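## Task

Take the foam block out of whichever drawer holds it and put it into the drawer that is open on the wide cabinet. Afterwards push every drawer fully closed. Do not noticeably move any cabinet, and do not let the robot fall or finish leaning, since that counts as failure. Anything that stays in place only because the robot is holding it does not count as achieved.

## Robot and tools

ROBOT. A Hello Robot Stretch 4, about 1.6 m tall. It has an omni-wheel base whose rim lies within 0.23 m of the base origin, a lift on a vertical mast, a single arm that telescopes forward, a three-joint wrist (yaw, pitch, roll) and a two-finger gripper. Cameras: head_camera, head_left_camera, head_right_camera and wrist_camera. A loose object may occasionally get nudged by the scene.

FRAMES. Base frame: origin on the floor below the base centre, x ahead, y to the left, z up. hand_pose is reported in this frame; it marks a point between the open fingertips and may be slightly off. With all wrist joints at zero its axes line up with the base frame. The odometry frame is the base frame as it was when the scene began. base_odometry integrates wheel rotation only, so slip shows up as motion; heading runs -3.142 to 3.142, positive to the left.

execute_actions. Argument "actions" is a list holding one action (or empty, which only reports state and images). Optional "cameras" picks which images come back: a list of names from head_camera, head_left_camera, head_right_camera, wrist_camera, "all"; omitted, null or ["all"] gives every camera, [] gives none. An action may contain "base", "joints", or both, plus optional "pace" and "contact_limits"; alternatively it contains only "end_of_arm". All motions in one action begin together.
- "base": one command only, each a relative offset from where the base last measured itself. {"translate_m": d} drives straight, metres, forward positive, -2 to 2. {"strafe_m": d} slides sideways, metres, left positive, -2 to 2. {"rotate_rad": d} spins in place, radians, counter-clockwise seen from above positive, -3.2 to 3.2.
- "joints": a dictionary of absolute targets by name (not offsets). lift_m 0 to 1.2 m; arm_m 0 to 0.55 m extension; wrist_yaw_rad -1.134 to 4.276 (0 points ahead, positive leftward, 3.14 stowed; above 3.4 the arm may obstruct); wrist_pitch_rad -1.117 to 4.259 (0 level, 1.57 pointing down); wrist_roll_rad -1.117 to 4.259 (0 keeps fingers level, positive turns clockwise viewed from behind); gripper_m -0.038 to 0.141 m fingertip gap (negative means fingers press together). Tolerances for "done": lift and arm ±0.004, yaw and roll ±0.02, pitch ±0.05, gripper ±0.004. Out-of-range joint targets are clipped and reported; any other bad value or unknown key rejects the whole call.
- "pace": "slow", "default", "fast" or "max". Base speeds 0.1/0.3/0.4/0.6 m/s and 1/2/3/4 rad/s respectively, further limited when lift_m exceeds 0.2 (down to 0.3 m/s and 1 rad/s at 1.2).
- "contact_limits": {"arm_m": value}, 0 (gentlest) to 0.75 (firmest), default 0.5; how hard the arm may push before halting.
- {"end_of_arm": "enable_torque"} re-powers wrist or gripper motors that cut out.
No action runs beyond 15 s. A joint or the base left out of an action may still be driving at its previous target. Example: {"base": {"translate_m": 0.3}, "joints": {"gripper_m": 0.05}, "pace": "fast"}.

wait: {"seconds": 0 to 10}; commands nothing new, returns state and images. zoom_image: {"camera": name, "region": [x0, y0, x1, y1]} in pixels of that camera's latest full image, top-left origin, at most 504 by 504. finished_scene: {"scene": number of the current scene}; irreversible, reports success and gives the next task. Replying with no tool call ends everything. If resuming from a summary, first send an empty actions list to learn the current scene and task. If a result reports a stop, later calls in that same reply are skipped.

RESULTS. base_status and joint_status give each motion's outcome: "done" (for the base, wheels turned fully even if slipping), "off_target" (resting short, maybe still pushing), "contact_stop_at_<key>" (met resistance; lift, arm or wheels go slack), "limit_stop_at_<name>", "time_out", "torque_fault" (wrist or gripper motor maxed out and went limp until enable_torque). After these the old target is dropped. on_its_own lists things not commanded this call; "held at" there is a target, not a position. lidar_m: 12 distances in metres, 30-degree sectors counter-clockwise from straight ahead (4th left, 7th behind, 10th right); "-" means nothing seen or closer than 0.25 m; it misses glass, thin legs and much behind. wrist_depth_mm: 7x7 grid of median depths, 100 to 2000 mm, read from the top left; the robot's own body appears. turned_by_wheels vs turned_by_imu differing by over ~0.1 rad suggests a collision or slip. base_tilt in degrees (forward, right positive), with a fixed bias up to ~1.5. motor_effort: percent of max, peak in brackets, noisy with fixed per-motor bias; wheel_0..2 positive means turning right.

GRIPPING. Close to a gripper_m below the object's width; going lower squeezes harder and pulls the object toward the wrist. Gripper reading and "done" don't confirm a grasp; a firm hold shows as a clear change in gripper effort. If fingertips jam on a surface below, raise the lift.

CAUTIONS. At scene start, unfold with lift_m 0.4 and wrist_yaw_rad 0 in one action. Tilted-up, rolled wrists (pitch below -0.2 with roll below -0.4 or above 4) risk limit_stop_at_own_body. Avoid turning or driving with over 1 kg held and arm_m above 0.2, especially fast; steady pushing or pulling with a high gripper or high contact limit can tip the robot. Leaning past 6 degrees gives limit_stop_at_tilt and freezes the lift, arm and wheels. Pushing a level gripper into things or holding over ~2 kg causes torque faults. Do not drop or slam objects, hit hard, or shove cabinets; close drawers with moderate contact limits. The scene keeps running while you think, and less robot motion time is better.

Each tool is called after ">>>" as name([rows], argument=value, ...), one row to a line, values as JSON.

## Session

>>> execute_actions(actions=[])

Scene clock: 0.00 s.
base_odometry: x=+0.000 y=+0.000 heading=+0.000 (m, m, rad; odometry frame)
turned_by_wheels: +0.000 (rad since the last result)
turned_by_imu: +0.000 (rad since the last result)
base_tilt: forward=-0.7 right=-0.3 (deg)
lidar_m: 0.86 1.17 1.88 1.96 2.14 1.66 1.22 2.10 2.02 2.24 1.76 1.15
base_status: not commanded
joint_positions: lift_m=+0.160 arm_m=+0.003 wrist_yaw_rad=+3.091 wrist_pitch_rad=-0.004 wrist_roll_rad=+0.018 gripper_m=+0.057
joint_status: not commanded
motor_effort: lift_m=+19 arm_m=-1 wrist_yaw_rad=-1 wrist_pitch_rad=-5 wrist_roll_rad=+0 gripper_m=-1 wheel_0=+0 wheel_1=+0 wheel_2=+0 (%)
hand_pose: x=-0.1101 y=+0.1018 z=+0.3396 quat_wxyz=(+0.025, +0.002, +0.009, +1.000) (m; base frame)
wrist_depth_mm: 135 138 - - - 1921 1756 / - 137 - - - 1921 1808 / 107 137 277 - - 1921 1756 / 122 140 1397 1661 - 1921 1756 / - - - 1661 - 1921 1708 / 1366 1336 195 1366 199 1397 1430 / 878 798 891 149 842 904 917
pictures: head_camera, head_left_camera, head_right_camera, wrist_camera
Images, in order (width x height): head_camera 420x560, head_left_camera 420x672, head_right_camera 420x672, wrist_camera 616x392.

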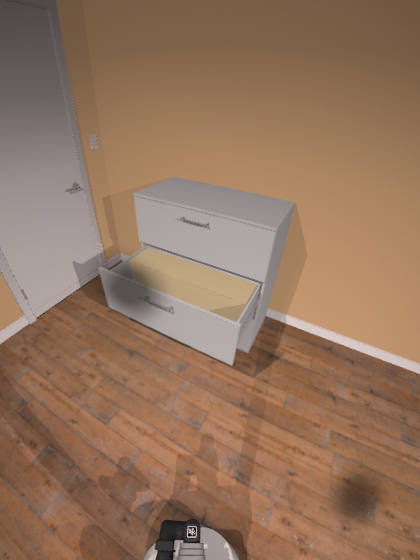

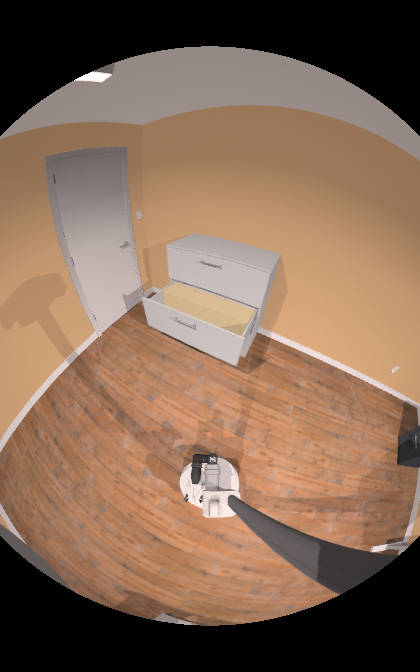

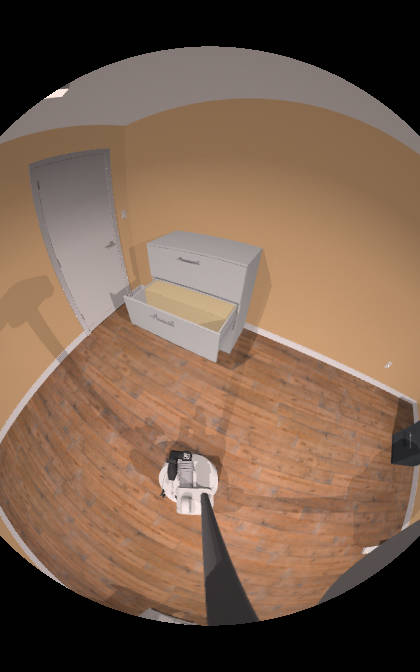

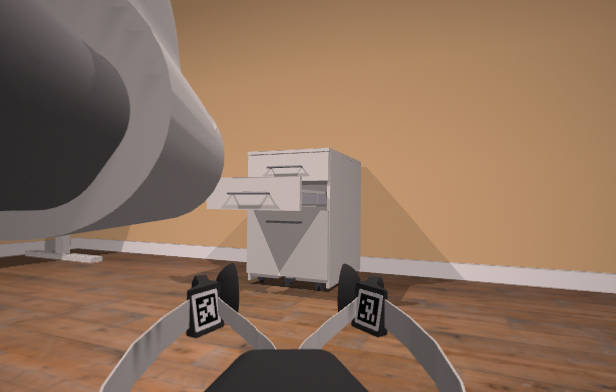

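>>> execute_actions([
  {"base":{"rotate_rad":3.14},"joints":{"lift_m":0.8,"wrist_yaw_rad":0,"wrist_pitch_rad":0.8,"gripper_m":0.12}},
])

>>> execute_actions([
  {"base":{"translate_m":0.8}},
])

Scene clock: 3.53 s.
base_odometry: x=+0.000 y=+0.000 heading=+3.140 (m, m, rad; odometry frame)
turned_by_wheels: +3.140 (rad since the last result)
turned_by_imu: +3.171 (rad since the last result)
base_tilt: forward=-0.7 right=-0.3 (deg)
lidar_m: 1.17 2.10 2.01 2.21 1.76 1.04 0.87 1.19 1.90 1.93 2.11 1.60
base_status: done
joint_positions: lift_m=+0.179 arm_m=+0.003 wrist_yaw_rad=+2.663 wrist_pitch_rad=+0.428 wrist_roll_rad=+0.018 gripper_m=+0.120
joint_status: lift_m limit_stop_at_own_body (moved +0.019 of +0.640); wrist_yaw_rad limit_stop_at_own_body (moved -0.428 of -3.091); wrist_pitch_rad limit_stop_at_own_body (moved +0.432 of +0.804); the others done
on_its_own: wrist_yaw_rad is held at +2.664, not at your +0.000, since a limit_stop_at_own_body; wrist_pitch_rad is held at +0.425, not at your +0.800, since a limit_stop_at_own_body; lift_m is slack since a limit_stop_at_own_body (your +0.800 is given up); arm_m is slack since a limit_stop_at_own_body
motor_effort: lift_m=+19(23) arm_m=+0(1) wrist_yaw_rad=-2(11) wrist_pitch_rad=-5(6) wrist_roll_rad=+0(0) gripper_m=+1(1) wheel_0=-2(8) wheel_1=+0(7) wheel_2=-1(10) (%)
hand_pose: x=-0.0192 y=+0.1984 z=+0.2381 quat_wxyz=(+0.233, -0.204, +0.059, +0.949) (m; base frame)
wrist_depth_mm: 831 991 1576 1618 1661 1618 1661 / 1255 1229 1618 1708 1708 1708 1708 / 1281 1281 1397 1499 1537 1537 1576 / 904 917 946 960 976 991 1008 / 683 691 699 707 707 715 741 / 238 208 235 559 198 574 574 / 198 193 200 151 466 459 477
pictures: head_camera, head_left_camera, head_right_camera, wrist_camera
Images, in order (width x height): head_camera 420x560, head_left_camera 420x672, head_right_camera 420x672, wrist_camera 616x392.

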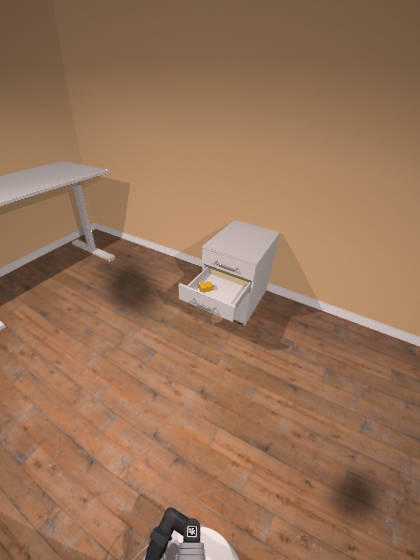

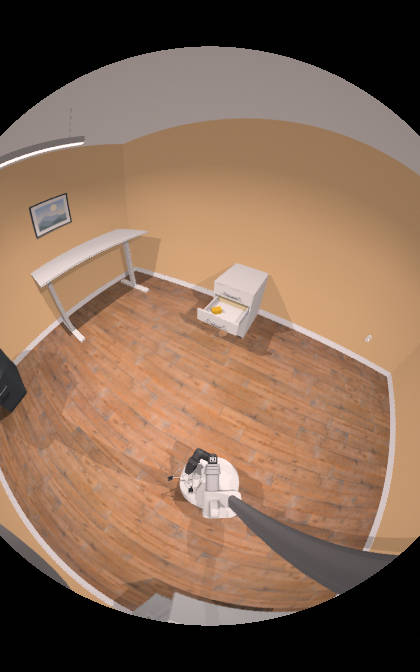

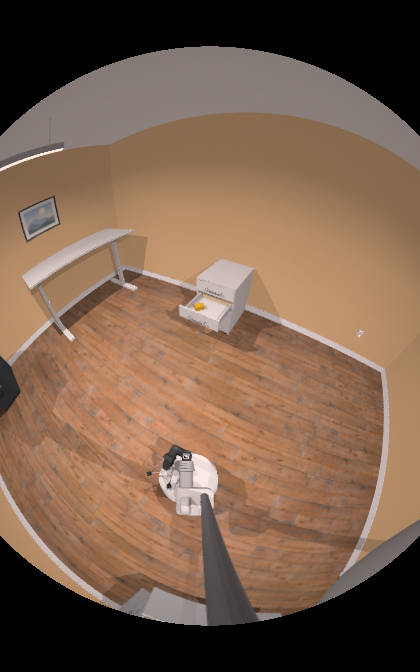

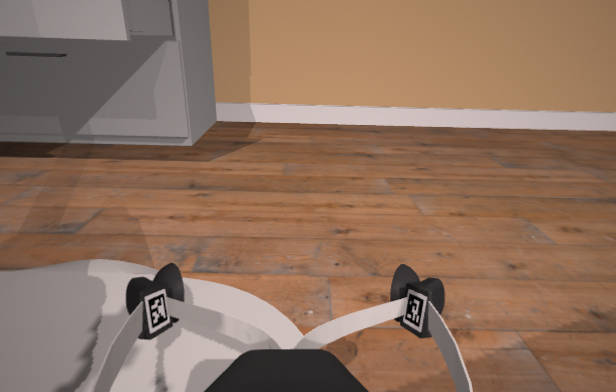

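not run: a stop came earlier in this reply.

>>> execute_actions([
  {"joints":{"lift_m":0.5},"base":{"translate_m":0.5}},
], cameras=[])

>>> execute_actions([
  {"joints":{"lift_m":0.8,"wrist_yaw_rad":0,"wrist_pitch_rad":1.0},"base":{"strafe_m":0.4}},
])

Scene clock: 7.47 s.
base_odometry: x=-0.500 y=+0.001 heading=+3.140 (m, m, rad; odometry frame)
turned_by_wheels: +0.000 (rad since the last result)
turned_by_imu: -0.001 (rad since the last result)
base_tilt: forward=-0.7 right=-0.2 (deg)
lidar_m: 0.71 1.82 1.75 2.18 2.21 2.05 1.35 1.79 2.13 2.19 1.68 0.71
base_status: done
joint_positions: lift_m=+0.500 arm_m=+0.003 wrist_yaw_rad=+2.663 wrist_pitch_rad=+0.428 wrist_roll_rad=+0.018 gripper_m=+0.120
joint_status: all done
on_its_own: wrist_yaw_rad is held at +2.664, not at your +0.000, since a limit_stop_at_own_body; wrist_pitch_rad is held at +0.425, not at your +0.800, since a limit_stop_at_own_body; arm_m is slack since a limit_stop_at_own_body
motor_effort: lift_m=+24(25) arm_m=+0(0) wrist_yaw_rad=-1(1) wrist_pitch_rad=-5(6) wrist_roll_rad=+0(0) gripper_m=-1(2) wheel_0=+3(8) wheel_1=+2(4) wheel_2=-1(11) (%)
hand_pose: x=-0.0192 y=+0.1984 z=+0.5582 quat_wxyz=(+0.233, -0.204, +0.059, +0.949) (m; base frame)
wrist_depth_mm: 1499 1576 - - - - - / 1308 1430 - - - - - / 1756 1756 - - - - - / 1708 1708 1708 1756 1808 1863 1808 / 1255 1255 1281 1281 1308 1336 1336 / 991 207 976 1025 198 1060 1060 / 831 820 842 151 854 842 878
pictures: none
No camera images: the call's "cameras" was empty. Leave "cameras" out to get every camera's image.

Scene clock: 10.13 s.
base_odometry: x=-0.501 y=-0.399 heading=+3.140 (m, m, rad; odometry frame)
turned_by_wheels: +0.000 (rad since the last result)
turned_by_imu: -0.002 (rad since the last result)
base_tilt: forward=-0.7 right=-0.2 (deg)
lidar_m: 1.85 1.45 1.42 1.79 2.03 1.91 1.36 1.53 2.49 2.56 1.85 0.82
base_status: done
joint_positions: lift_m=+0.800 arm_m=+0.003 wrist_yaw_rad=+0.000 wrist_pitch_rad=+1.001 wrist_roll_rad=+0.018 gripper_m=+0.120
joint_status: all done
on_its_own: arm_m is slack since a limit_stop_at_own_body
motor_effort: lift_m=+24(24) arm_m=+0(0) wrist_yaw_rad=-2(6) wrist_pitch_rad=-3(2) wrist_roll_rad=+0(0) gripper_m=-6(1) wheel_0=-2(9) wheel_1=-2(12) wheel_2=+0(1) (%)
hand_pose: x=+0.3292 y=-0.0874 z=+0.7348 quat_wxyz=(+0.877, +0.008, +0.480, -0.004) (m; base frame)
wrist_depth_mm: 1537 1576 1618 1661 1537 931 831 / 1336 1397 1397 1430 788 842 931 / 1205 1229 1255 1281 1255 759 723 / 1098 1098 1118 1138 1160 1182 1205 / 991 1008 1025 1042 1042 1078 1078 / 917 207 931 946 198 976 976 / 842 842 878 151 891 891 904
pictures: head_camera, head_left_camera, head_right_camera, wrist_camera
Images, in order (width x height): head_camera 420x560, head_left_camera 420x672, head_right_camera 420x672, wrist_camera 616x392.

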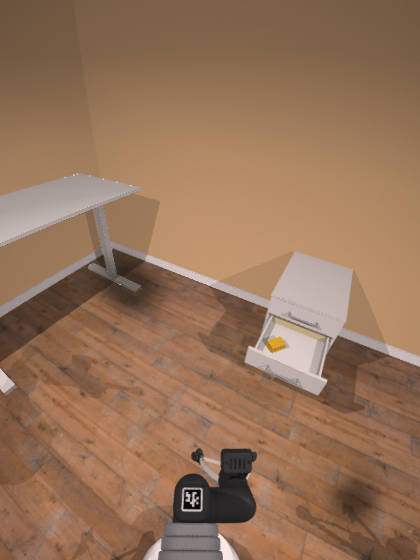

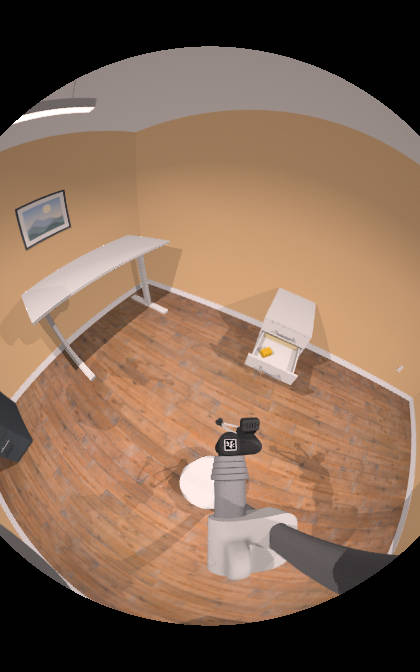

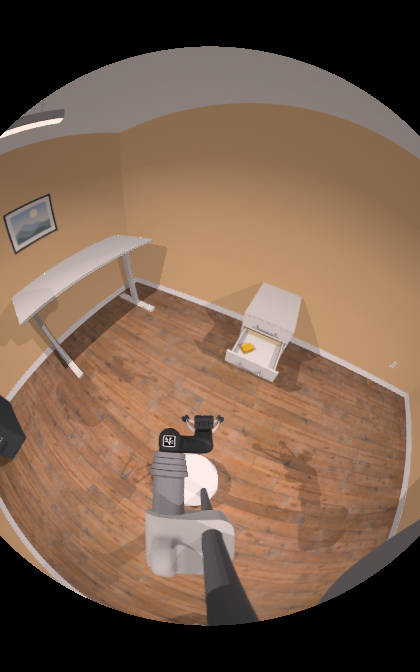

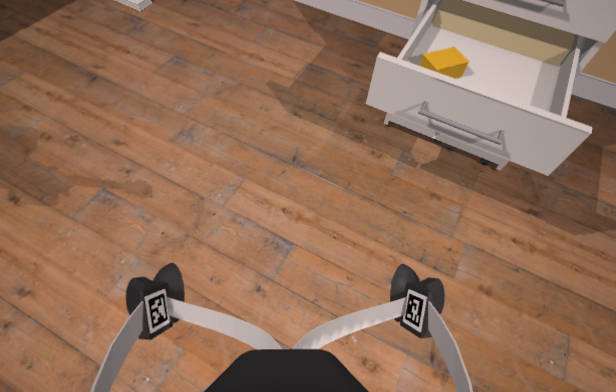

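>>> execute_actions([
  {"base":{"rotate_rad":-0.38},"joints":{"arm_m":0.25,"wrist_pitch_rad":1.3}},
])

Scene clock: 13.73 s.
base_odometry: x=-0.501 y=-0.399 heading=+2.760 (m, m, rad; odometry frame)
turned_by_wheels: -0.380 (rad since the last result)
turned_by_imu: -0.385 (rad since the last result)
base_tilt: forward=-0.6 right=-0.4 (deg)
lidar_m: 0.86 1.80 1.43 1.41 1.79 1.95 1.91 1.38 1.79 2.49 2.27 0.90
base_status: done
joint_positions: lift_m=+0.800 arm_m=+0.249 wrist_yaw_rad=+0.000 wrist_pitch_rad=+1.301 wrist_roll_rad=+0.018 gripper_m=+0.120
joint_status: all done
motor_effort: lift_m=+24(24) arm_m=+4(5) wrist_yaw_rad=-2(3) wrist_pitch_rad=+0(3) wrist_roll_rad=+0(0) gripper_m=-1(1) wheel_0=+1(7) wheel_1=+0(6) wheel_2=+0(7) (%)
hand_pose: x=+0.4972 y=-0.0874 z=+0.6998 quat_wxyz=(+0.796, +0.007, +0.605, -0.005) (m; base frame)
wrist_depth_mm: 1060 1098 597 569 564 1138 1182 / 1008 1042 1060 1060 1078 1098 1098 / 960 991 991 1025 1025 1042 1042 / 931 946 960 976 976 991 1008 / 891 917 917 917 931 946 960 / 854 208 866 878 198 917 931 / 831 831 842 151 866 866 878
pictures: head_camera, head_left_camera, head_right_camera, wrist_camera
Images, in order (width x height): head_camera 420x560, head_left_camera 420x672, head_right_camera 420x672, wrist_camera 616x392.

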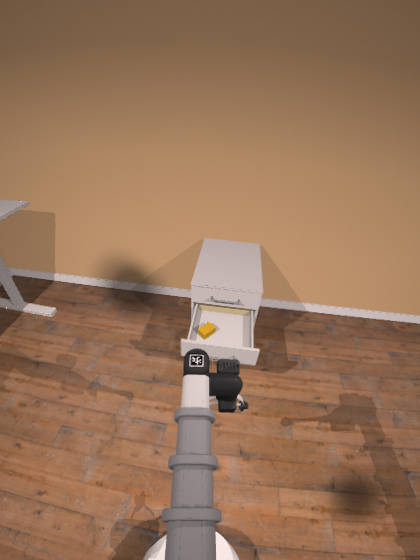

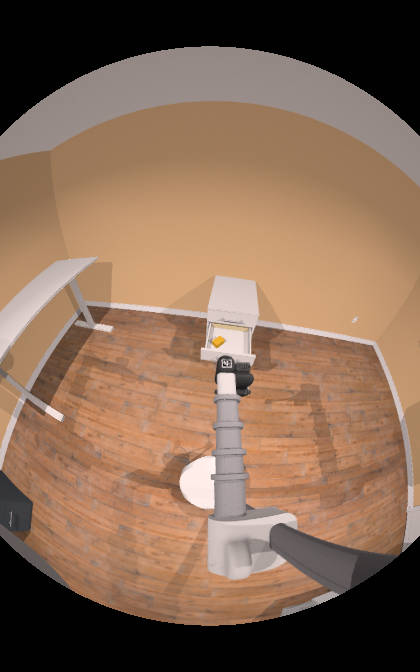

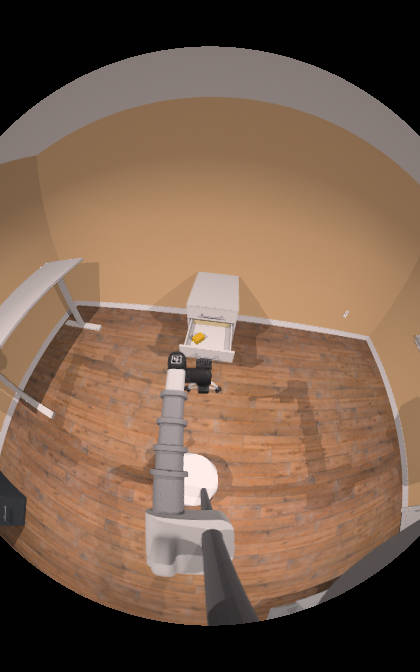

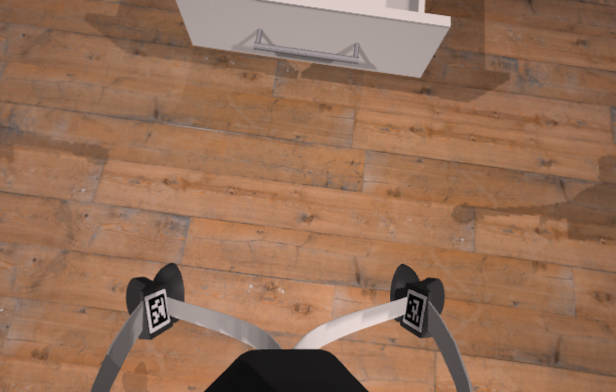

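>>> execute_actions([
  {"base":{"rotate_rad":-0.12},"joints":{"wrist_pitch_rad":1.57}},
], cameras=[])

>>> execute_actions([
  {"base":{"strafe_m":0.2}},
], cameras=[])

>>> execute_actions([
  {"base":{"translate_m":0.35},"joints":{"arm_m":0.4}},
])

Scene clock: 15.60 s.
base_odometry: x=-0.501 y=-0.399 heading=+2.640 (m, m, rad; odometry frame)
turned_by_wheels: -0.120 (rad since the last result)
turned_by_imu: -0.122 (rad since the last result)
base_tilt: forward=-0.8 right=-0.1 (deg)
lidar_m: 0.85 1.86 1.45 1.40 1.81 2.00 1.93 1.37 1.53 2.48 2.55 1.83
base_status: done
joint_positions: lift_m=+0.800 arm_m=+0.249 wrist_yaw_rad=+0.000 wrist_pitch_rad=+1.570 wrist_roll_rad=+0.018 gripper_m=+0.120
joint_status: all done
motor_effort: lift_m=+24(24) arm_m=+4(4) wrist_yaw_rad=-2(3) wrist_pitch_rad=+2(5) wrist_roll_rad=+0(0) gripper_m=-2(0) wheel_0=+3(8) wheel_1=+1(4) wheel_2=+1(8) (%)
hand_pose: x=+0.4205 y=-0.0874 z=+0.6893 quat_wxyz=(+0.707, +0.006, +0.707, -0.006) (m; base frame)
wrist_depth_mm: 891 904 904 917 931 931 946 / 878 891 904 917 931 931 946 / 891 891 917 917 931 931 960 / 878 878 904 917 917 946 960 / 891 891 917 904 931 931 931 / 878 208 891 904 197 931 946 / 891 891 691 151 917 931 946
pictures: none
No camera images: the call's "cameras" was empty. Leave "cameras" out to get every camera's image.

Scene clock: 17.53 s.
base_odometry: x=-0.597 y=-0.575 heading=+2.640 (m, m, rad; odometry frame)
turned_by_wheels: +0.000 (rad since the last result)
turned_by_imu: -0.001 (rad since the last result)
base_tilt: forward=-0.7 right=-0.3 (deg)
lidar_m: 0.88 1.69 1.26 1.19 1.61 2.03 1.93 1.48 1.54 2.68 2.48 0.90
base_status: done
joint_positions: lift_m=+0.800 arm_m=+0.249 wrist_yaw_rad=+0.000 wrist_pitch_rad=+1.570 wrist_roll_rad=+0.018 gripper_m=+0.120
joint_status: not commanded
motor_effort: lift_m=+24(24) arm_m=+4(4) wrist_yaw_rad=-1(2) wrist_pitch_rad=+1(2) wrist_roll_rad=+0(0) gripper_m=-3(1) wheel_0=+0(8) wheel_1=-1(8) wheel_2=+0(1) (%)
hand_pose: x=+0.4205 y=-0.0874 z=+0.6893 quat_wxyz=(+0.707, +0.006, +0.707, -0.006) (m; base frame)
wrist_depth_mm: 904 891 904 917 917 946 946 / 878 891 917 917 931 946 946 / 878 891 904 917 917 931 946 / 891 891 891 917 931 931 931 / 878 891 891 904 917 931 946 / 866 208 891 904 198 931 946 / 878 878 691 151 917 917 946
pictures: none
No camera images: the call's "cameras" was empty. Leave "cameras" out to get every camera's image.

Scene clock: 20.20 s.
base_odometry: x=-0.904 y=-0.407 heading=+2.641 (m, m, rad; odometry frame)
turned_by_wheels: +0.000 (rad since the last result)
turned_by_imu: -0.001 (rad since the last result)
base_tilt: forward=-0.8 right=-0.3 (deg)
lidar_m: 0.52 1.50 1.25 1.19 1.28 1.89 2.28 1.79 2.06 2.67 2.05 0.53
base_status: done
joint_positions: lift_m=+0.800 arm_m=+0.399 wrist_yaw_rad=+0.000 wrist_pitch_rad=+1.570 wrist_roll_rad=+0.018 gripper_m=+0.120
joint_status: all done
motor_effort: lift_m=+24(24) arm_m=+4(5) wrist_yaw_rad=-2(1) wrist_pitch_rad=+1(1) wrist_roll_rad=+0(0) gripper_m=-5(2) wheel_0=+3(8) wheel_1=+2(7) wheel_2=+0(9) (%)
hand_pose: x=+0.5704 y=-0.0874 z=+0.6893 quat_wxyz=(+0.707, +0.006, +0.707, -0.006) (m; base frame)
wrist_depth_mm: 878 904 904 521 530 535 960 / 878 891 891 525 530 535 946 / 878 904 904 508 525 530 946 / 891 891 891 521 530 535 946 / 878 891 891 477 477 530 946 / 891 208 904 904 198 931 946 / 878 891 891 151 917 931 946
pictures: head_camera, head_left_camera, head_right_camera, wrist_camera
Images, in order (width x height): head_camera 420x560, head_left_camera 420x672, head_right_camera 420x672, wrist_camera 616x392.

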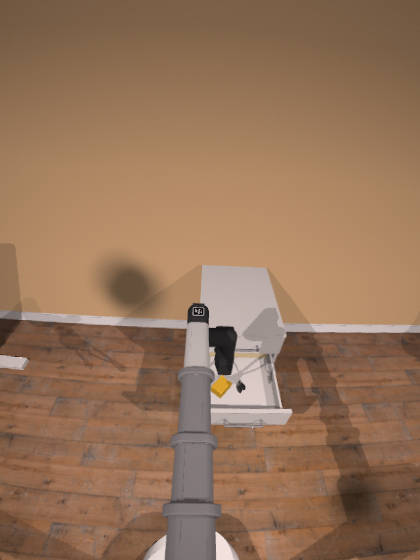

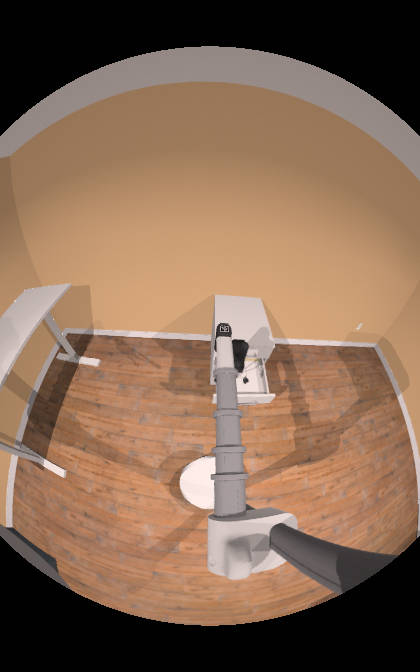

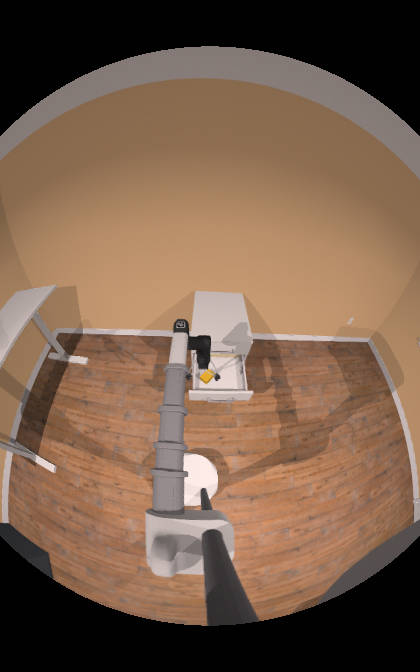

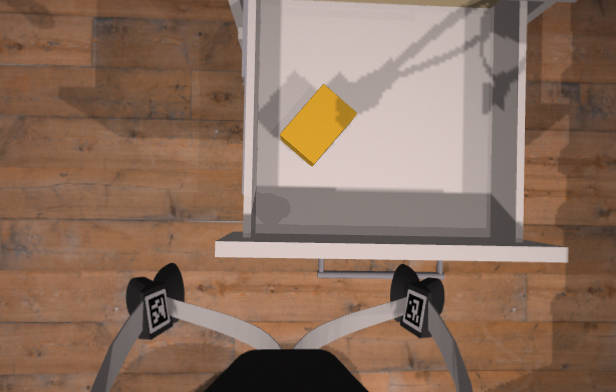

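>>> execute_actions([
  {"base":{"strafe_m":-0.02},"joints":{"arm_m":0.535,"wrist_roll_rad":0.75,"gripper_m":0.11,"lift_m":0.62}},
], cameras=["wrist_camera","head_camera"])

Scene clock: 23.93 s.
base_odometry: x=-0.894 y=-0.389 heading=+2.641 (m, m, rad; odometry frame)
turned_by_wheels: +0.000 (rad since the last result)
turned_by_imu: -0.001 (rad since the last result)
base_tilt: forward=-0.6 right=-0.3 (deg)
lidar_m: 0.53 1.48 1.28 1.17 1.30 1.92 2.26 1.78 2.04 2.64 1.99 0.52
base_status: done
joint_positions: lift_m=+0.620 arm_m=+0.534 wrist_yaw_rad=+0.000 wrist_pitch_rad=+1.570 wrist_roll_rad=+0.750 gripper_m=+0.110
joint_status: all done
motor_effort: lift_m=+14(24) arm_m=+4(5) wrist_yaw_rad=-2(1) wrist_pitch_rad=+1(1) wrist_roll_rad=+1(6) gripper_m=-4(3) wheel_0=+1(10) wheel_1=+0(9) wheel_2=+0(1) (%)
hand_pose: x=+0.7054 y=-0.0874 z=+0.5102 quat_wxyz=(+0.658, +0.259, +0.658, -0.259) (m; base frame)
wrist_depth_mm: 150 179 340 347 351 334 768 / 175 218 342 343 349 353 315 / 211 336 340 343 349 353 353 / 707 334 338 342 349 353 355 / 707 329 338 297 347 351 287 / 699 707 303 342 200 296 248 / 707 707 723 149 319 245 759
pictures: head_camera, wrist_camera
Images, in order (width x height): head_camera 420x560, wrist_camera 616x392.

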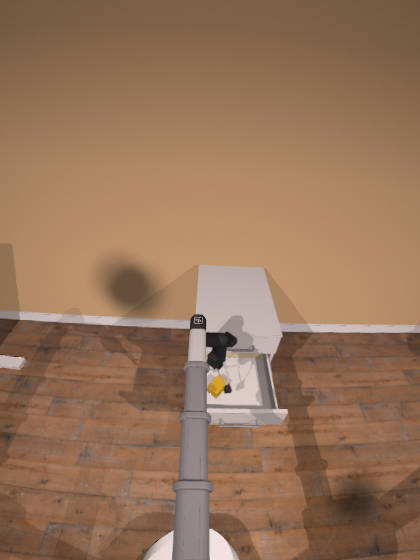

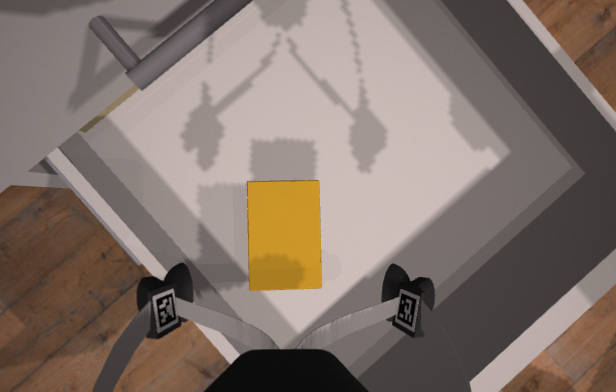

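>>> execute_actions([
  {"joints":{"gripper_m":0.09,"lift_m":0.51},"pace":"slow"},
], cameras=["wrist_camera"])

Scene clock: 26.50 s.
base_odometry: x=-0.894 y=-0.389 heading=+2.641 (m, m, rad; odometry frame)
turned_by_wheels: +0.000 (rad since the last result)
turned_by_imu: -0.001 (rad since the last result)
base_tilt: forward=-0.8 right=-0.3 (deg)
lidar_m: 0.54 1.47 1.27 1.21 1.29 1.87 2.27 1.74 2.05 2.66 2.03 0.56
base_status: not commanded
joint_positions: lift_m=+0.511 arm_m=+0.534 wrist_yaw_rad=+0.000 wrist_pitch_rad=+1.572 wrist_roll_rad=+0.750 gripper_m=+0.090
joint_status: all done
motor_effort: lift_m=+2(13) arm_m=+4(4) wrist_yaw_rad=-1(0) wrist_pitch_rad=-5(8) wrist_roll_rad=+1(1) gripper_m=+1(1) wheel_0=+0(0) wheel_1=+0(0) wheel_2=+0(0) (%)
hand_pose: x=+0.7047 y=-0.0874 z=+0.4011 quat_wxyz=(+0.657, +0.259, +0.658, -0.259) (m; base frame)
wrist_depth_mm: 211 237 241 244 247 251 252 / 235 236 240 243 246 249 252 / 234 236 239 242 245 248 251 / 212 236 237 196 244 247 250 / 184 235 237 196 244 248 250 / 603 185 194 195 195 246 242 / 609 177 216 238 242 232 209
pictures: wrist_camera
Images, in order (width x height): wrist_camera 616x392.

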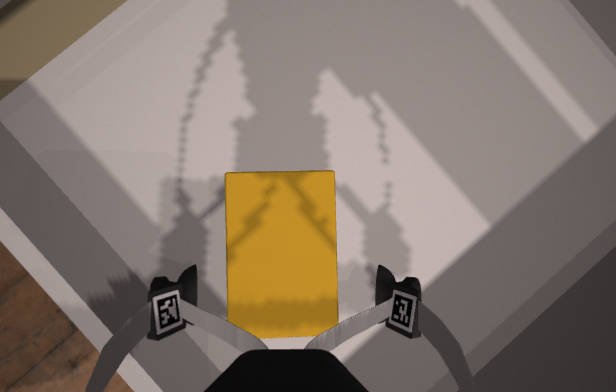

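>>> execute_actions([
  {"joints":{"gripper_m":0.02}},
], cameras=[])

>>> execute_actions([
  {"joints":{"lift_m":0.75}},
], cameras=["wrist_camera","head_camera"])

Scene clock: 30.40 s.
base_odometry: x=-0.894 y=-0.389 heading=+2.641 (m, m, rad; odometry frame)
turned_by_wheels: +0.000 (rad since the last result)
turned_by_imu: -0.002 (rad since the last result)
base_tilt: forward=-0.9 right=-0.3 (deg)
lidar_m: 0.52 1.51 1.27 1.21 1.30 1.86 2.29 1.77 2.06 2.66 2.01 0.52
base_status: not commanded
joint_positions: lift_m=+0.511 arm_m=+0.534 wrist_yaw_rad=+0.000 wrist_pitch_rad=+1.568 wrist_roll_rad=+0.750 gripper_m=+0.020
joint_status: all done
motor_effort: lift_m=+12(12) arm_m=+4(4) wrist_yaw_rad=-1(1) wrist_pitch_rad=+7(6) wrist_roll_rad=+1(1) gripper_m=-17(18) wheel_0=+0(0) wheel_1=+0(0) wheel_2=+0(0) (%)
hand_pose: x=+0.7060 y=-0.0874 z=+0.4003 quat_wxyz=(+0.659, +0.259, +0.657, -0.258) (m; base frame)
wrist_depth_mm: 213 230 234 236 239 242 245 / 228 229 233 236 239 242 245 / 227 229 233 235 238 242 244 / 211 229 231 189 238 241 244 / 180 229 230 189 237 240 242 / 597 187 186 188 186 239 239 / 597 168 213 186 236 230 208
pictures: none
No camera images: the call's "cameras" was empty. Leave "cameras" out to get every camera's image.

Scene clock: 32.47 s.
base_odometry: x=-0.894 y=-0.389 heading=+2.641 (m, m, rad; odometry frame)
turned_by_wheels: +0.000 (rad since the last result)
turned_by_imu: -0.001 (rad since the last result)
base_tilt: forward=-0.5 right=-0.5 (deg)
lidar_m: 0.53 1.48 1.25 1.20 1.30 1.92 2.27 1.76 2.06 2.65 2.04 0.51
base_status: not commanded
joint_positions: lift_m=+0.750 arm_m=+0.534 wrist_yaw_rad=+0.000 wrist_pitch_rad=+1.570 wrist_roll_rad=+0.750 gripper_m=+0.020
joint_status: all done
motor_effort: lift_m=+24(25) arm_m=+4(4) wrist_yaw_rad=-2(3) wrist_pitch_rad=+2(7) wrist_roll_rad=+1(1) gripper_m=-16(16) wheel_0=+0(0) wheel_1=+1(1) wheel_2=+0(0) (%)
hand_pose: x=+0.7055 y=-0.0874 z=+0.6393 quat_wxyz=(+0.658, +0.259, +0.658, -0.259) (m; base frame)
wrist_depth_mm: 211 214 246 322 477 891 904 / 211 226 306 473 477 891 904 / 211 291 466 477 477 480 904 / 281 439 462 189 480 480 891 / 831 831 402 189 477 407 891 / 831 831 186 187 186 878 891 / 820 842 842 186 866 878 904
pictures: head_camera, wrist_camera
Images, in order (width x height): head_camera 420x560, wrist_camera 616x392.

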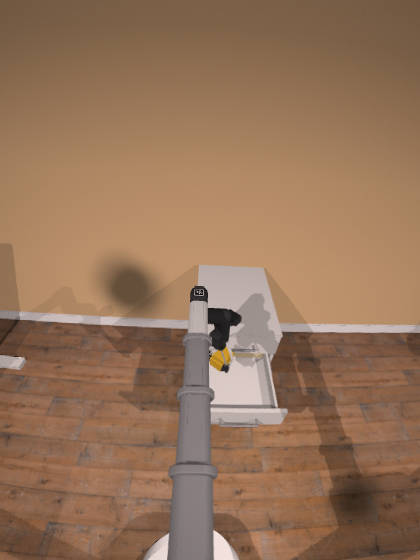

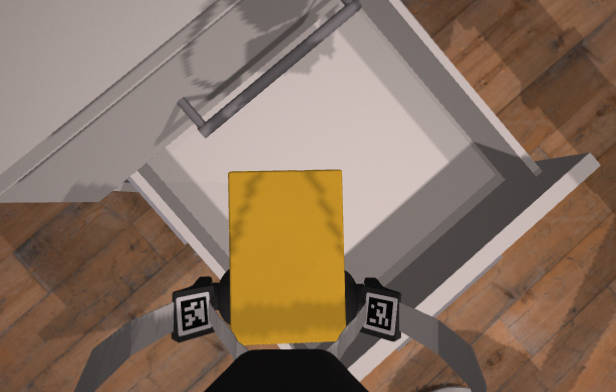

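>>> execute_actions([
  {"base":{"strafe_m":-0.08},"joints":{"arm_m":0.0}},
], cameras=[])

>>> execute_actions([
  {"joints":{"wrist_yaw_rad":1.57,"wrist_pitch_rad":0,"wrist_roll_rad":0}},
], cameras=[])

>>> execute_actions([
  {"joints":{"lift_m":0.24}},
])

Scene clock: 38.07 s.
base_odometry: x=-0.856 y=-0.319 heading=+2.641 (m, m, rad; odometry frame)
turned_by_wheels: +0.000 (rad since the last result)
turned_by_imu: -0.002 (rad since the last result)
base_tilt: forward=-0.7 right=-0.2 (deg)
lidar_m: 0.50 1.49 1.33 1.28 1.92 1.99 2.28 1.73 2.03 2.58 2.04 0.52
base_status: done
joint_positions: lift_m=+0.750 arm_m=+0.003 wrist_yaw_rad=+0.000 wrist_pitch_rad=+1.570 wrist_roll_rad=+0.750 gripper_m=+0.020
joint_status: all done
joint sent to its limit — the command would take arm_m past its lower limit, so that joint was sent only as far as its limit.
motor_effort: lift_m=+24(24) arm_m=-4(6) wrist_yaw_rad=-1(2) wrist_pitch_rad=-1(0) wrist_roll_rad=+0(1) gripper_m=-18(17) wheel_0=+2(10) wheel_1=+0(7) wheel_2=+0(0) (%)
hand_pose: x=+0.1744 y=-0.0874 z=+0.6393 quat_wxyz=(+0.658, +0.259, +0.658, -0.259) (m; base frame)
wrist_depth_mm: 421 854 866 866 891 891 904 / 842 854 854 866 878 891 904 / 842 854 854 866 878 878 904 / 842 842 842 189 866 891 904 / 831 842 842 189 866 891 904 / 831 831 186 187 186 891 891 / 820 842 654 186 647 878 891
pictures: none
No camera images: the call's "cameras" was empty. Leave "cameras" out to get every camera's image.

Scene clock: 39.57 s.
base_odometry: x=-0.856 y=-0.319 heading=+2.641 (m, m, rad; odometry frame)
turned_by_wheels: +0.000 (rad since the last result)
turned_by_imu: -0.001 (rad since the last result)
base_tilt: forward=-0.5 right=-0.4 (deg)
lidar_m: 0.51 0.35 0.33 1.29 1.90 2.00 2.28 1.72 2.08 2.58 2.04 0.51
base_status: not commanded
joint_positions: lift_m=+0.750 arm_m=+0.003 wrist_yaw_rad=+1.570 wrist_pitch_rad=+0.003 wrist_roll_rad=+0.000 gripper_m=+0.020
joint_status: all done
motor_effort: lift_m=+24(24) arm_m=-4(4) wrist_yaw_rad=+0(4) wrist_pitch_rad=-8(11) wrist_roll_rad=-1(4) gripper_m=-18(16) wheel_0=+2(2) wheel_1=+0(0) wheel_2=+0(0) (%)
hand_pose: x=+0.2620 y=+0.2884 z=+0.9269 quat_wxyz=(+0.708, -0.001, +0.001, +0.707) (m; base frame)
wrist_depth_mm: - - - - - - 1618 / - - - - - - 1576 / - - - - - - 1576 / - - 1255 189 - - 1537 / - - 1576 189 - - 1576 / - - 186 187 187 - 1576 / 1921 1863 1808 186 - 1921 1537
pictures: none
No camera images: the call's "cameras" was empty. Leave "cameras" out to get every camera's image.

Scene clock: 42.57 s.
base_odometry: x=-0.856 y=-0.319 heading=+2.641 (m, m, rad; odometry frame)
turned_by_wheels: +0.000 (rad since the last result)
turned_by_imu: -0.001 (rad since the last result)
base_tilt: forward=-0.7 right=-0.4 (deg)
lidar_m: 0.50 0.37 0.34 1.27 1.89 1.98 2.27 1.74 2.06 2.55 2.02 0.50
base_status: not commanded
joint_positions: lift_m=+0.240 arm_m=+0.003 wrist_yaw_rad=+1.570 wrist_pitch_rad=+0.003 wrist_roll_rad=+0.000 gripper_m=+0.020
joint_status: all done
motor_effort: lift_m=+14(20) arm_m=-4(4) wrist_yaw_rad=+0(1) wrist_pitch_rad=-7(9) wrist_roll_rad=-1(1) gripper_m=-21(16) wheel_0=+2(2) wheel_1=+0(0) wheel_2=+0(0) (%)
hand_pose: x=+0.2620 y=+0.2884 z=+0.4178 quat_wxyz=(+0.708, -0.001, +0.001, +0.707) (m; base frame)
wrist_depth_mm: - - - - - - 1576 / - - 1430 1576 1499 1499 1499 / - - - - - - 1576 / - - 1576 190 - - 1537 / 1983 - 1576 189 - - 1537 / 1499 1499 186 187 186 1618 1464 / 1008 904 960 186 1060 1008 1098
pictures: head_camera, head_left_camera, head_right_camera, wrist_camera
Images, in order (width x height): head_camera 420x560, head_left_camera 420x672, head_right_camera 420x672, wrist_camera 616x392.

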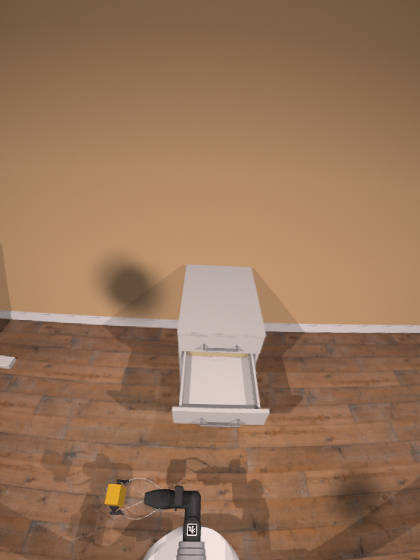

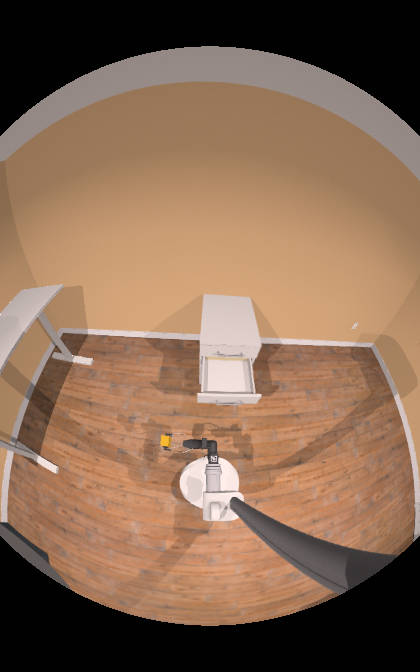

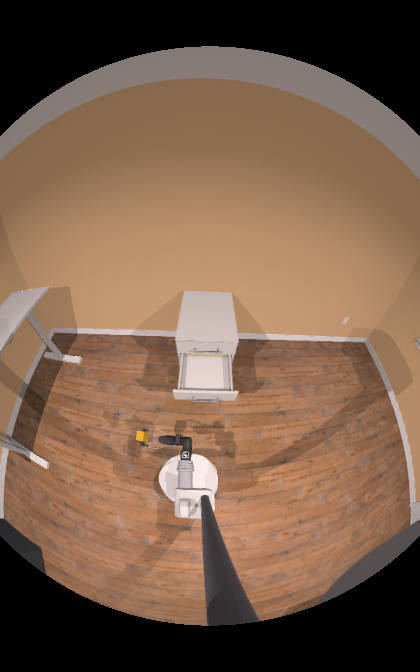

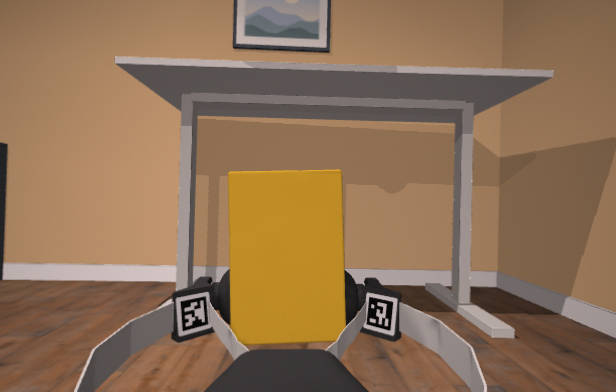

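>>> execute_actions([
  {"joints":{"arm_m":0.5},"pace":"slow","contact_limits":{"arm_m":0.3}},
], cameras=["head_camera"])

Scene clock: 49.40 s.
base_odometry: x=-0.856 y=-0.319 heading=+2.641 (m, m, rad; odometry frame)
turned_by_wheels: +0.000 (rad since the last result)
turned_by_imu: -0.003 (rad since the last result)
base_tilt: forward=-0.6 right=-0.4 (deg)
lidar_m: 0.74 0.76 1.33 1.29 1.89 2.03 2.27 1.73 2.06 2.57 2.00 0.77
base_status: not commanded
joint_positions: lift_m=+0.240 arm_m=+0.499 wrist_yaw_rad=+1.571 wrist_pitch_rad=+0.003 wrist_roll_rad=+0.000 gripper_m=+0.020
joint_status: all done
motor_effort: lift_m=+15(15) arm_m=+5(5) wrist_yaw_rad=-4(11) wrist_pitch_rad=-7(7) wrist_roll_rad=-1(1) gripper_m=-13(16) wheel_0=+3(3) wheel_1=+0(0) wheel_2=+0(0) (%)
contact_limits: arm_m 0.3
hand_pose: x=+0.7575 y=+0.2885 z=+0.4177 quat_wxyz=(+0.707, -0.001, +0.001, +0.707) (m; base frame)
wrist_depth_mm: - - - - - 1366 931 / 1499 1464 1430 1430 1863 1366 931 / - - - - - 1336 931 / 1983 - - 189 - 1336 931 / 1983 - - 189 - 1336 931 / 1499 1499 186 187 186 1308 931 / 991 904 960 186 1042 1008 904
pictures: head_camera
Images, in order (width x height): head_camera 420x560.

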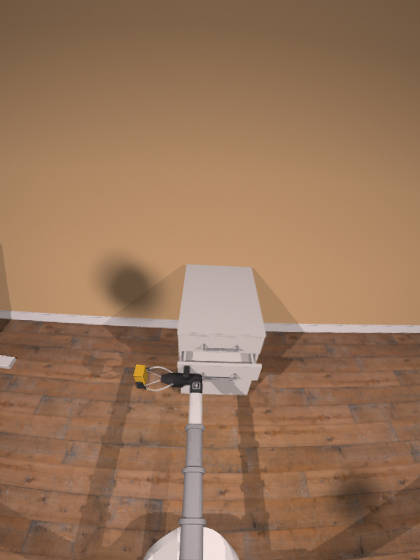

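Still a little open.

>>> execute_actions([
  {"base":{"translate_m":0.12},"pace":"slow"},
], cameras=["head_camera","head_left_camera"])

Scene clock: 54.87 s.
base_odometry: x=-0.938 y=-0.276 heading=+2.616 (m, m, rad; odometry frame)
turned_by_wheels: -0.025 (rad since the last result)
turned_by_imu: -0.011 (rad since the last result)
base_tilt: forward=-0.6 right=-0.4 (deg)
lidar_m: 0.72 0.75 1.34 1.27 1.39 2.04 2.37 1.82 2.19 2.56 1.90 0.80
base_status: translate_m contact_stop (by the wheels' count: +0.092 of +0.120)
joint_positions: lift_m=+0.240 arm_m=+0.499 wrist_yaw_rad=+1.570 wrist_pitch_rad=+0.003 wrist_roll_rad=+0.000 gripper_m=+0.020
joint_status: not commanded
on_its_own: the wheels are slack since a contact_stop
motor_effort: lift_m=+15(15) arm_m=+4(23) wrist_yaw_rad=-2(40) wrist_pitch_rad=-7(10) wrist_roll_rad=+1(30) gripper_m=-18(12) wheel_0=+0(19) wheel_1=+0(16) wheel_2=+0(32) (%)
hand_pose: x=+0.7578 y=+0.2884 z=+0.4177 quat_wxyz=(+0.707, -0.001, +0.001, +0.707) (m; base frame)
wrist_depth_mm: 1983 - - - - 1182 831 / 1499 1499 1464 1430 1921 1160 820 / 1983 - - - - 1160 809 / 1983 - - 190 - 1160 820 / 1921 - - 189 - 1138 809 / 1464 1537 186 187 186 1118 809 / 1008 904 960 186 1060 946 798
pictures: head_camera, head_left_camera
Images, in order (width x height): head_camera 420x560, head_left_camera 420x672.

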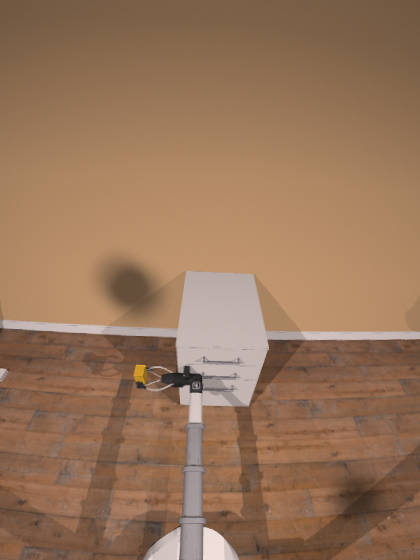

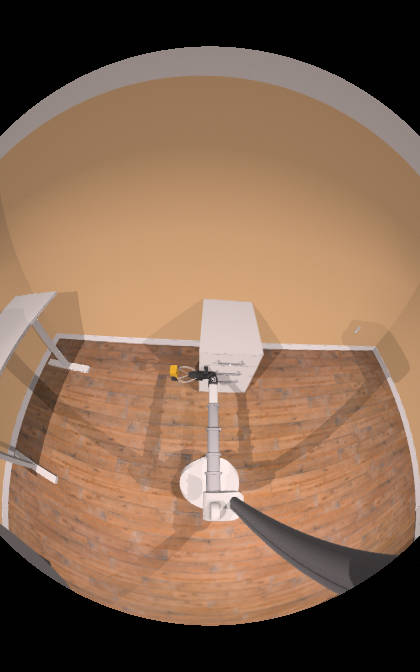

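>>> execute_actions([
  {"base":{"translate_m":-0.1},"joints":{"arm_m":0.0,"lift_m":0.6}},
], cameras=[])

>>> execute_actions([
  {"base":{"rotate_rad":-3.12},"joints":{"wrist_yaw_rad":0,"wrist_pitch_rad":1.4,"lift_m":0.8}},
], cameras=[])

>>> execute_actions([
  {"base":{"strafe_m":1.25}},
], cameras=[])

>>> execute_actions([
  {"base":{"translate_m":0.6}},
])

Scene clock: 58.80 s.
base_odometry: x=-0.851 y=-0.326 heading=+2.615 (m, m, rad; odometry frame)
turned_by_wheels: +0.000 (rad since the last result)
turned_by_imu: -0.002 (rad since the last result)
base_tilt: forward=-0.6 right=-0.4 (deg)
lidar_m: 0.83 0.35 0.33 1.29 1.90 1.99 2.27 1.71 2.00 2.59 2.04 0.90
base_status: done
joint_positions: lift_m=+0.600 arm_m=+0.003 wrist_yaw_rad=+1.570 wrist_pitch_rad=+0.003 wrist_roll_rad=+0.000 gripper_m=+0.020
joint_status: all done
joint sent to its limit — the command would take arm_m past its lower limit, so that joint was sent only as far as its limit.
motor_effort: lift_m=+24(23) arm_m=-4(5) wrist_yaw_rad=-3(2) wrist_pitch_rad=-7(7) wrist_roll_rad=+0(1) gripper_m=-19(13) wheel_0=-2(7) wheel_1=-1(6) wheel_2=+0(9) (%)
hand_pose: x=+0.2619 y=+0.2884 z=+0.7770 quat_wxyz=(+0.707, -0.001, +0.001, +0.707) (m; base frame)
wrist_depth_mm: - - - - - - 1618 / 1983 - - - - - 1576 / 1983 - - - - - 1576 / 1983 - 1430 190 - 1921 1576 / 1983 - 1576 189 - - 1576 / 1983 1983 186 187 186 - 1537 / 1808 1576 1618 186 1863 1808 1537
pictures: none
No camera images: the call's "cameras" was empty. Leave "cameras" out to get every camera's image.

Scene clock: 61.63 s.
base_odometry: x=-0.851 y=-0.326 heading=-0.504 (m, m, rad; odometry frame)
turned_by_wheels: -3.120 (rad since the last result)
turned_by_imu: -3.154 (rad since the last result)
base_tilt: forward=-0.8 right=-0.3 (deg)
lidar_m: 2.26 1.73 2.05 2.57 2.08 0.88 0.83 1.51 1.32 1.27 1.89 1.96
base_status: done
joint_positions: lift_m=+0.800 arm_m=+0.003 wrist_yaw_rad=+0.000 wrist_pitch_rad=+1.400 wrist_roll_rad=+0.000 gripper_m=+0.020
joint_status: all done
motor_effort: lift_m=+24(25) arm_m=-4(4) wrist_yaw_rad=-3(8) wrist_pitch_rad=-1(7) wrist_roll_rad=+0(0) gripper_m=-17(15) wheel_0=+1(7) wheel_1=+1(6) wheel_2=+2(8) (%)
hand_pose: x=+0.2232 y=-0.0874 z=+0.6935 quat_wxyz=(+0.765, +0.000, +0.644, +0.000) (m; base frame)
wrist_depth_mm: 991 991 1025 1025 1042 1060 1078 / 946 976 991 991 1008 1025 1025 / 931 946 960 960 960 991 1008 / 917 917 917 190 960 960 976 / 891 891 904 189 917 931 946 / 866 866 186 188 186 917 917 / 831 647 654 186 866 878 904
pictures: none
No camera images: the call's "cameras" was empty. Leave "cameras" out to get every camera's image.

Scene clock: 67.13 s.
base_odometry: x=-0.247 y=+0.768 heading=-0.504 (m, m, rad; odometry frame)
turned_by_wheels: +0.000 (rad since the last result)
turned_by_imu: -0.004 (rad since the last result)
base_tilt: forward=-0.6 right=-0.2 (deg)
lidar_m: 1.38 1.46 1.41 1.31 1.38 1.49 1.43 1.32 1.27 2.56 2.96 2.37
base_status: done
joint_positions: lift_m=+0.800 arm_m=+0.003 wrist_yaw_rad=+0.000 wrist_pitch_rad=+1.401 wrist_roll_rad=+0.000 gripper_m=+0.020
joint_status: not commanded
motor_effort: lift_m=+23(24) arm_m=-4(4) wrist_yaw_rad=-2(2) wrist_pitch_rad=-1(1) wrist_roll_rad=+0(0) gripper_m=-13(17) wheel_0=-1(10) wheel_1=-1(8) wheel_2=+0(1) (%)
hand_pose: x=+0.2231 y=-0.0874 z=+0.6935 quat_wxyz=(+0.765, +0.000, +0.644, +0.000) (m; base frame)
wrist_depth_mm: 991 1008 1008 1025 1060 1042 1078 / 960 976 976 1008 1008 1025 1042 / 931 931 946 960 976 991 1008 / 904 917 917 190 960 960 976 / 878 891 891 189 917 931 960 / 854 866 186 187 186 917 917 / 842 647 654 186 878 878 904
pictures: none
No camera images: the call's "cameras" was empty. Leave "cameras" out to get every camera's image.

Scene clock: 70.63 s.
base_odometry: x=+0.278 y=+0.478 heading=-0.504 (m, m, rad; odometry frame)
turned_by_wheels: +0.000 (rad since the last result)
turned_by_imu: -0.001 (rad since the last result)
base_tilt: forward=-0.5 right=-0.3 (deg)
lidar_m: 0.77 0.83 1.39 1.33 1.41 1.90 2.05 1.74 2.64 2.59 2.38 0.84
base_status: done
joint_positions: lift_m=+0.800 arm_m=+0.003 wrist_yaw_rad=+0.000 wrist_pitch_rad=+1.400 wrist_roll_rad=+0.000 gripper_m=+0.020
joint_status: not commanded
motor_effort: lift_m=+23(23) arm_m=-4(4) wrist_yaw_rad=-2(3) wrist_pitch_rad=-1(1) wrist_roll_rad=+0(1) gripper_m=-17(13) wheel_0=+2(6) wheel_1=+1(5) wheel_2=+0(12) (%)
hand_pose: x=+0.2231 y=-0.0874 z=+0.6935 quat_wxyz=(+0.765, +0.000, +0.644, +0.000) (m; base frame)
wrist_depth_mm: 991 991 1008 1025 1042 1060 1060 / 946 976 991 991 1008 1025 1042 / 931 960 946 960 991 991 1008 / 917 931 904 189 946 960 976 / 891 904 904 189 917 946 946 / 854 878 186 188 186 904 917 / 831 647 654 186 878 878 904
pictures: head_camera, head_left_camera, head_right_camera, wrist_camera
Images, in order (width x height): head_camera 420x560, head_left_camera 420x672, head_right_camera 420x672, wrist_camera 616x392.

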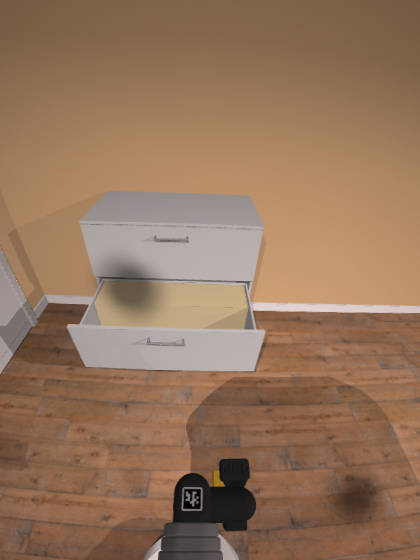

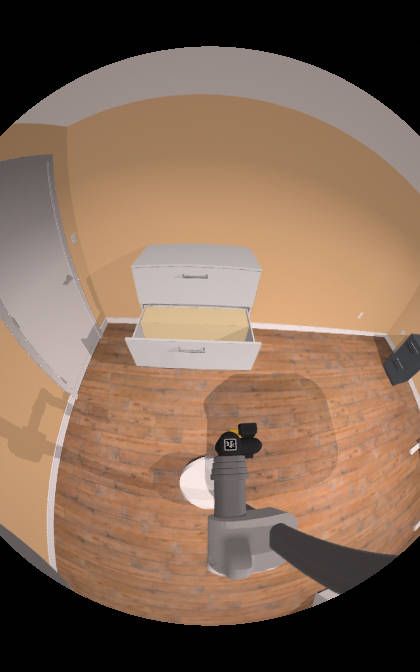

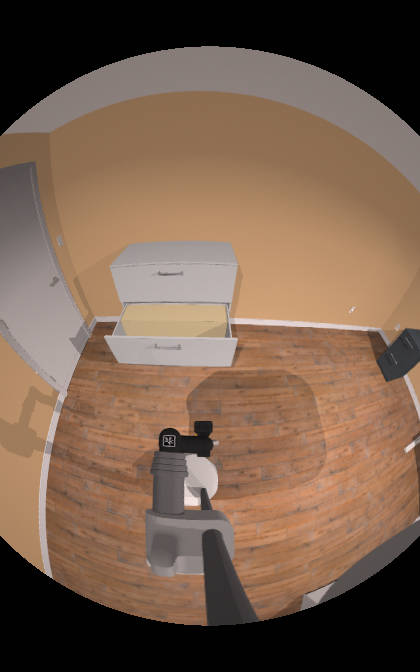

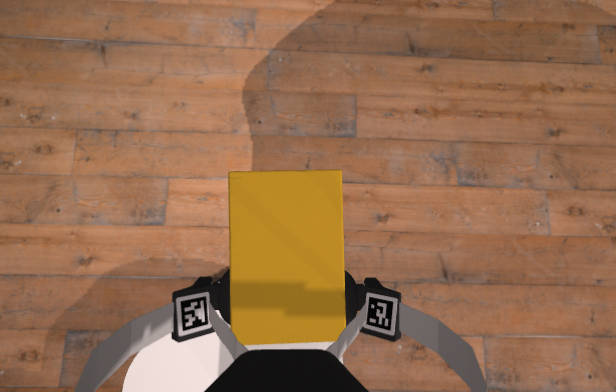

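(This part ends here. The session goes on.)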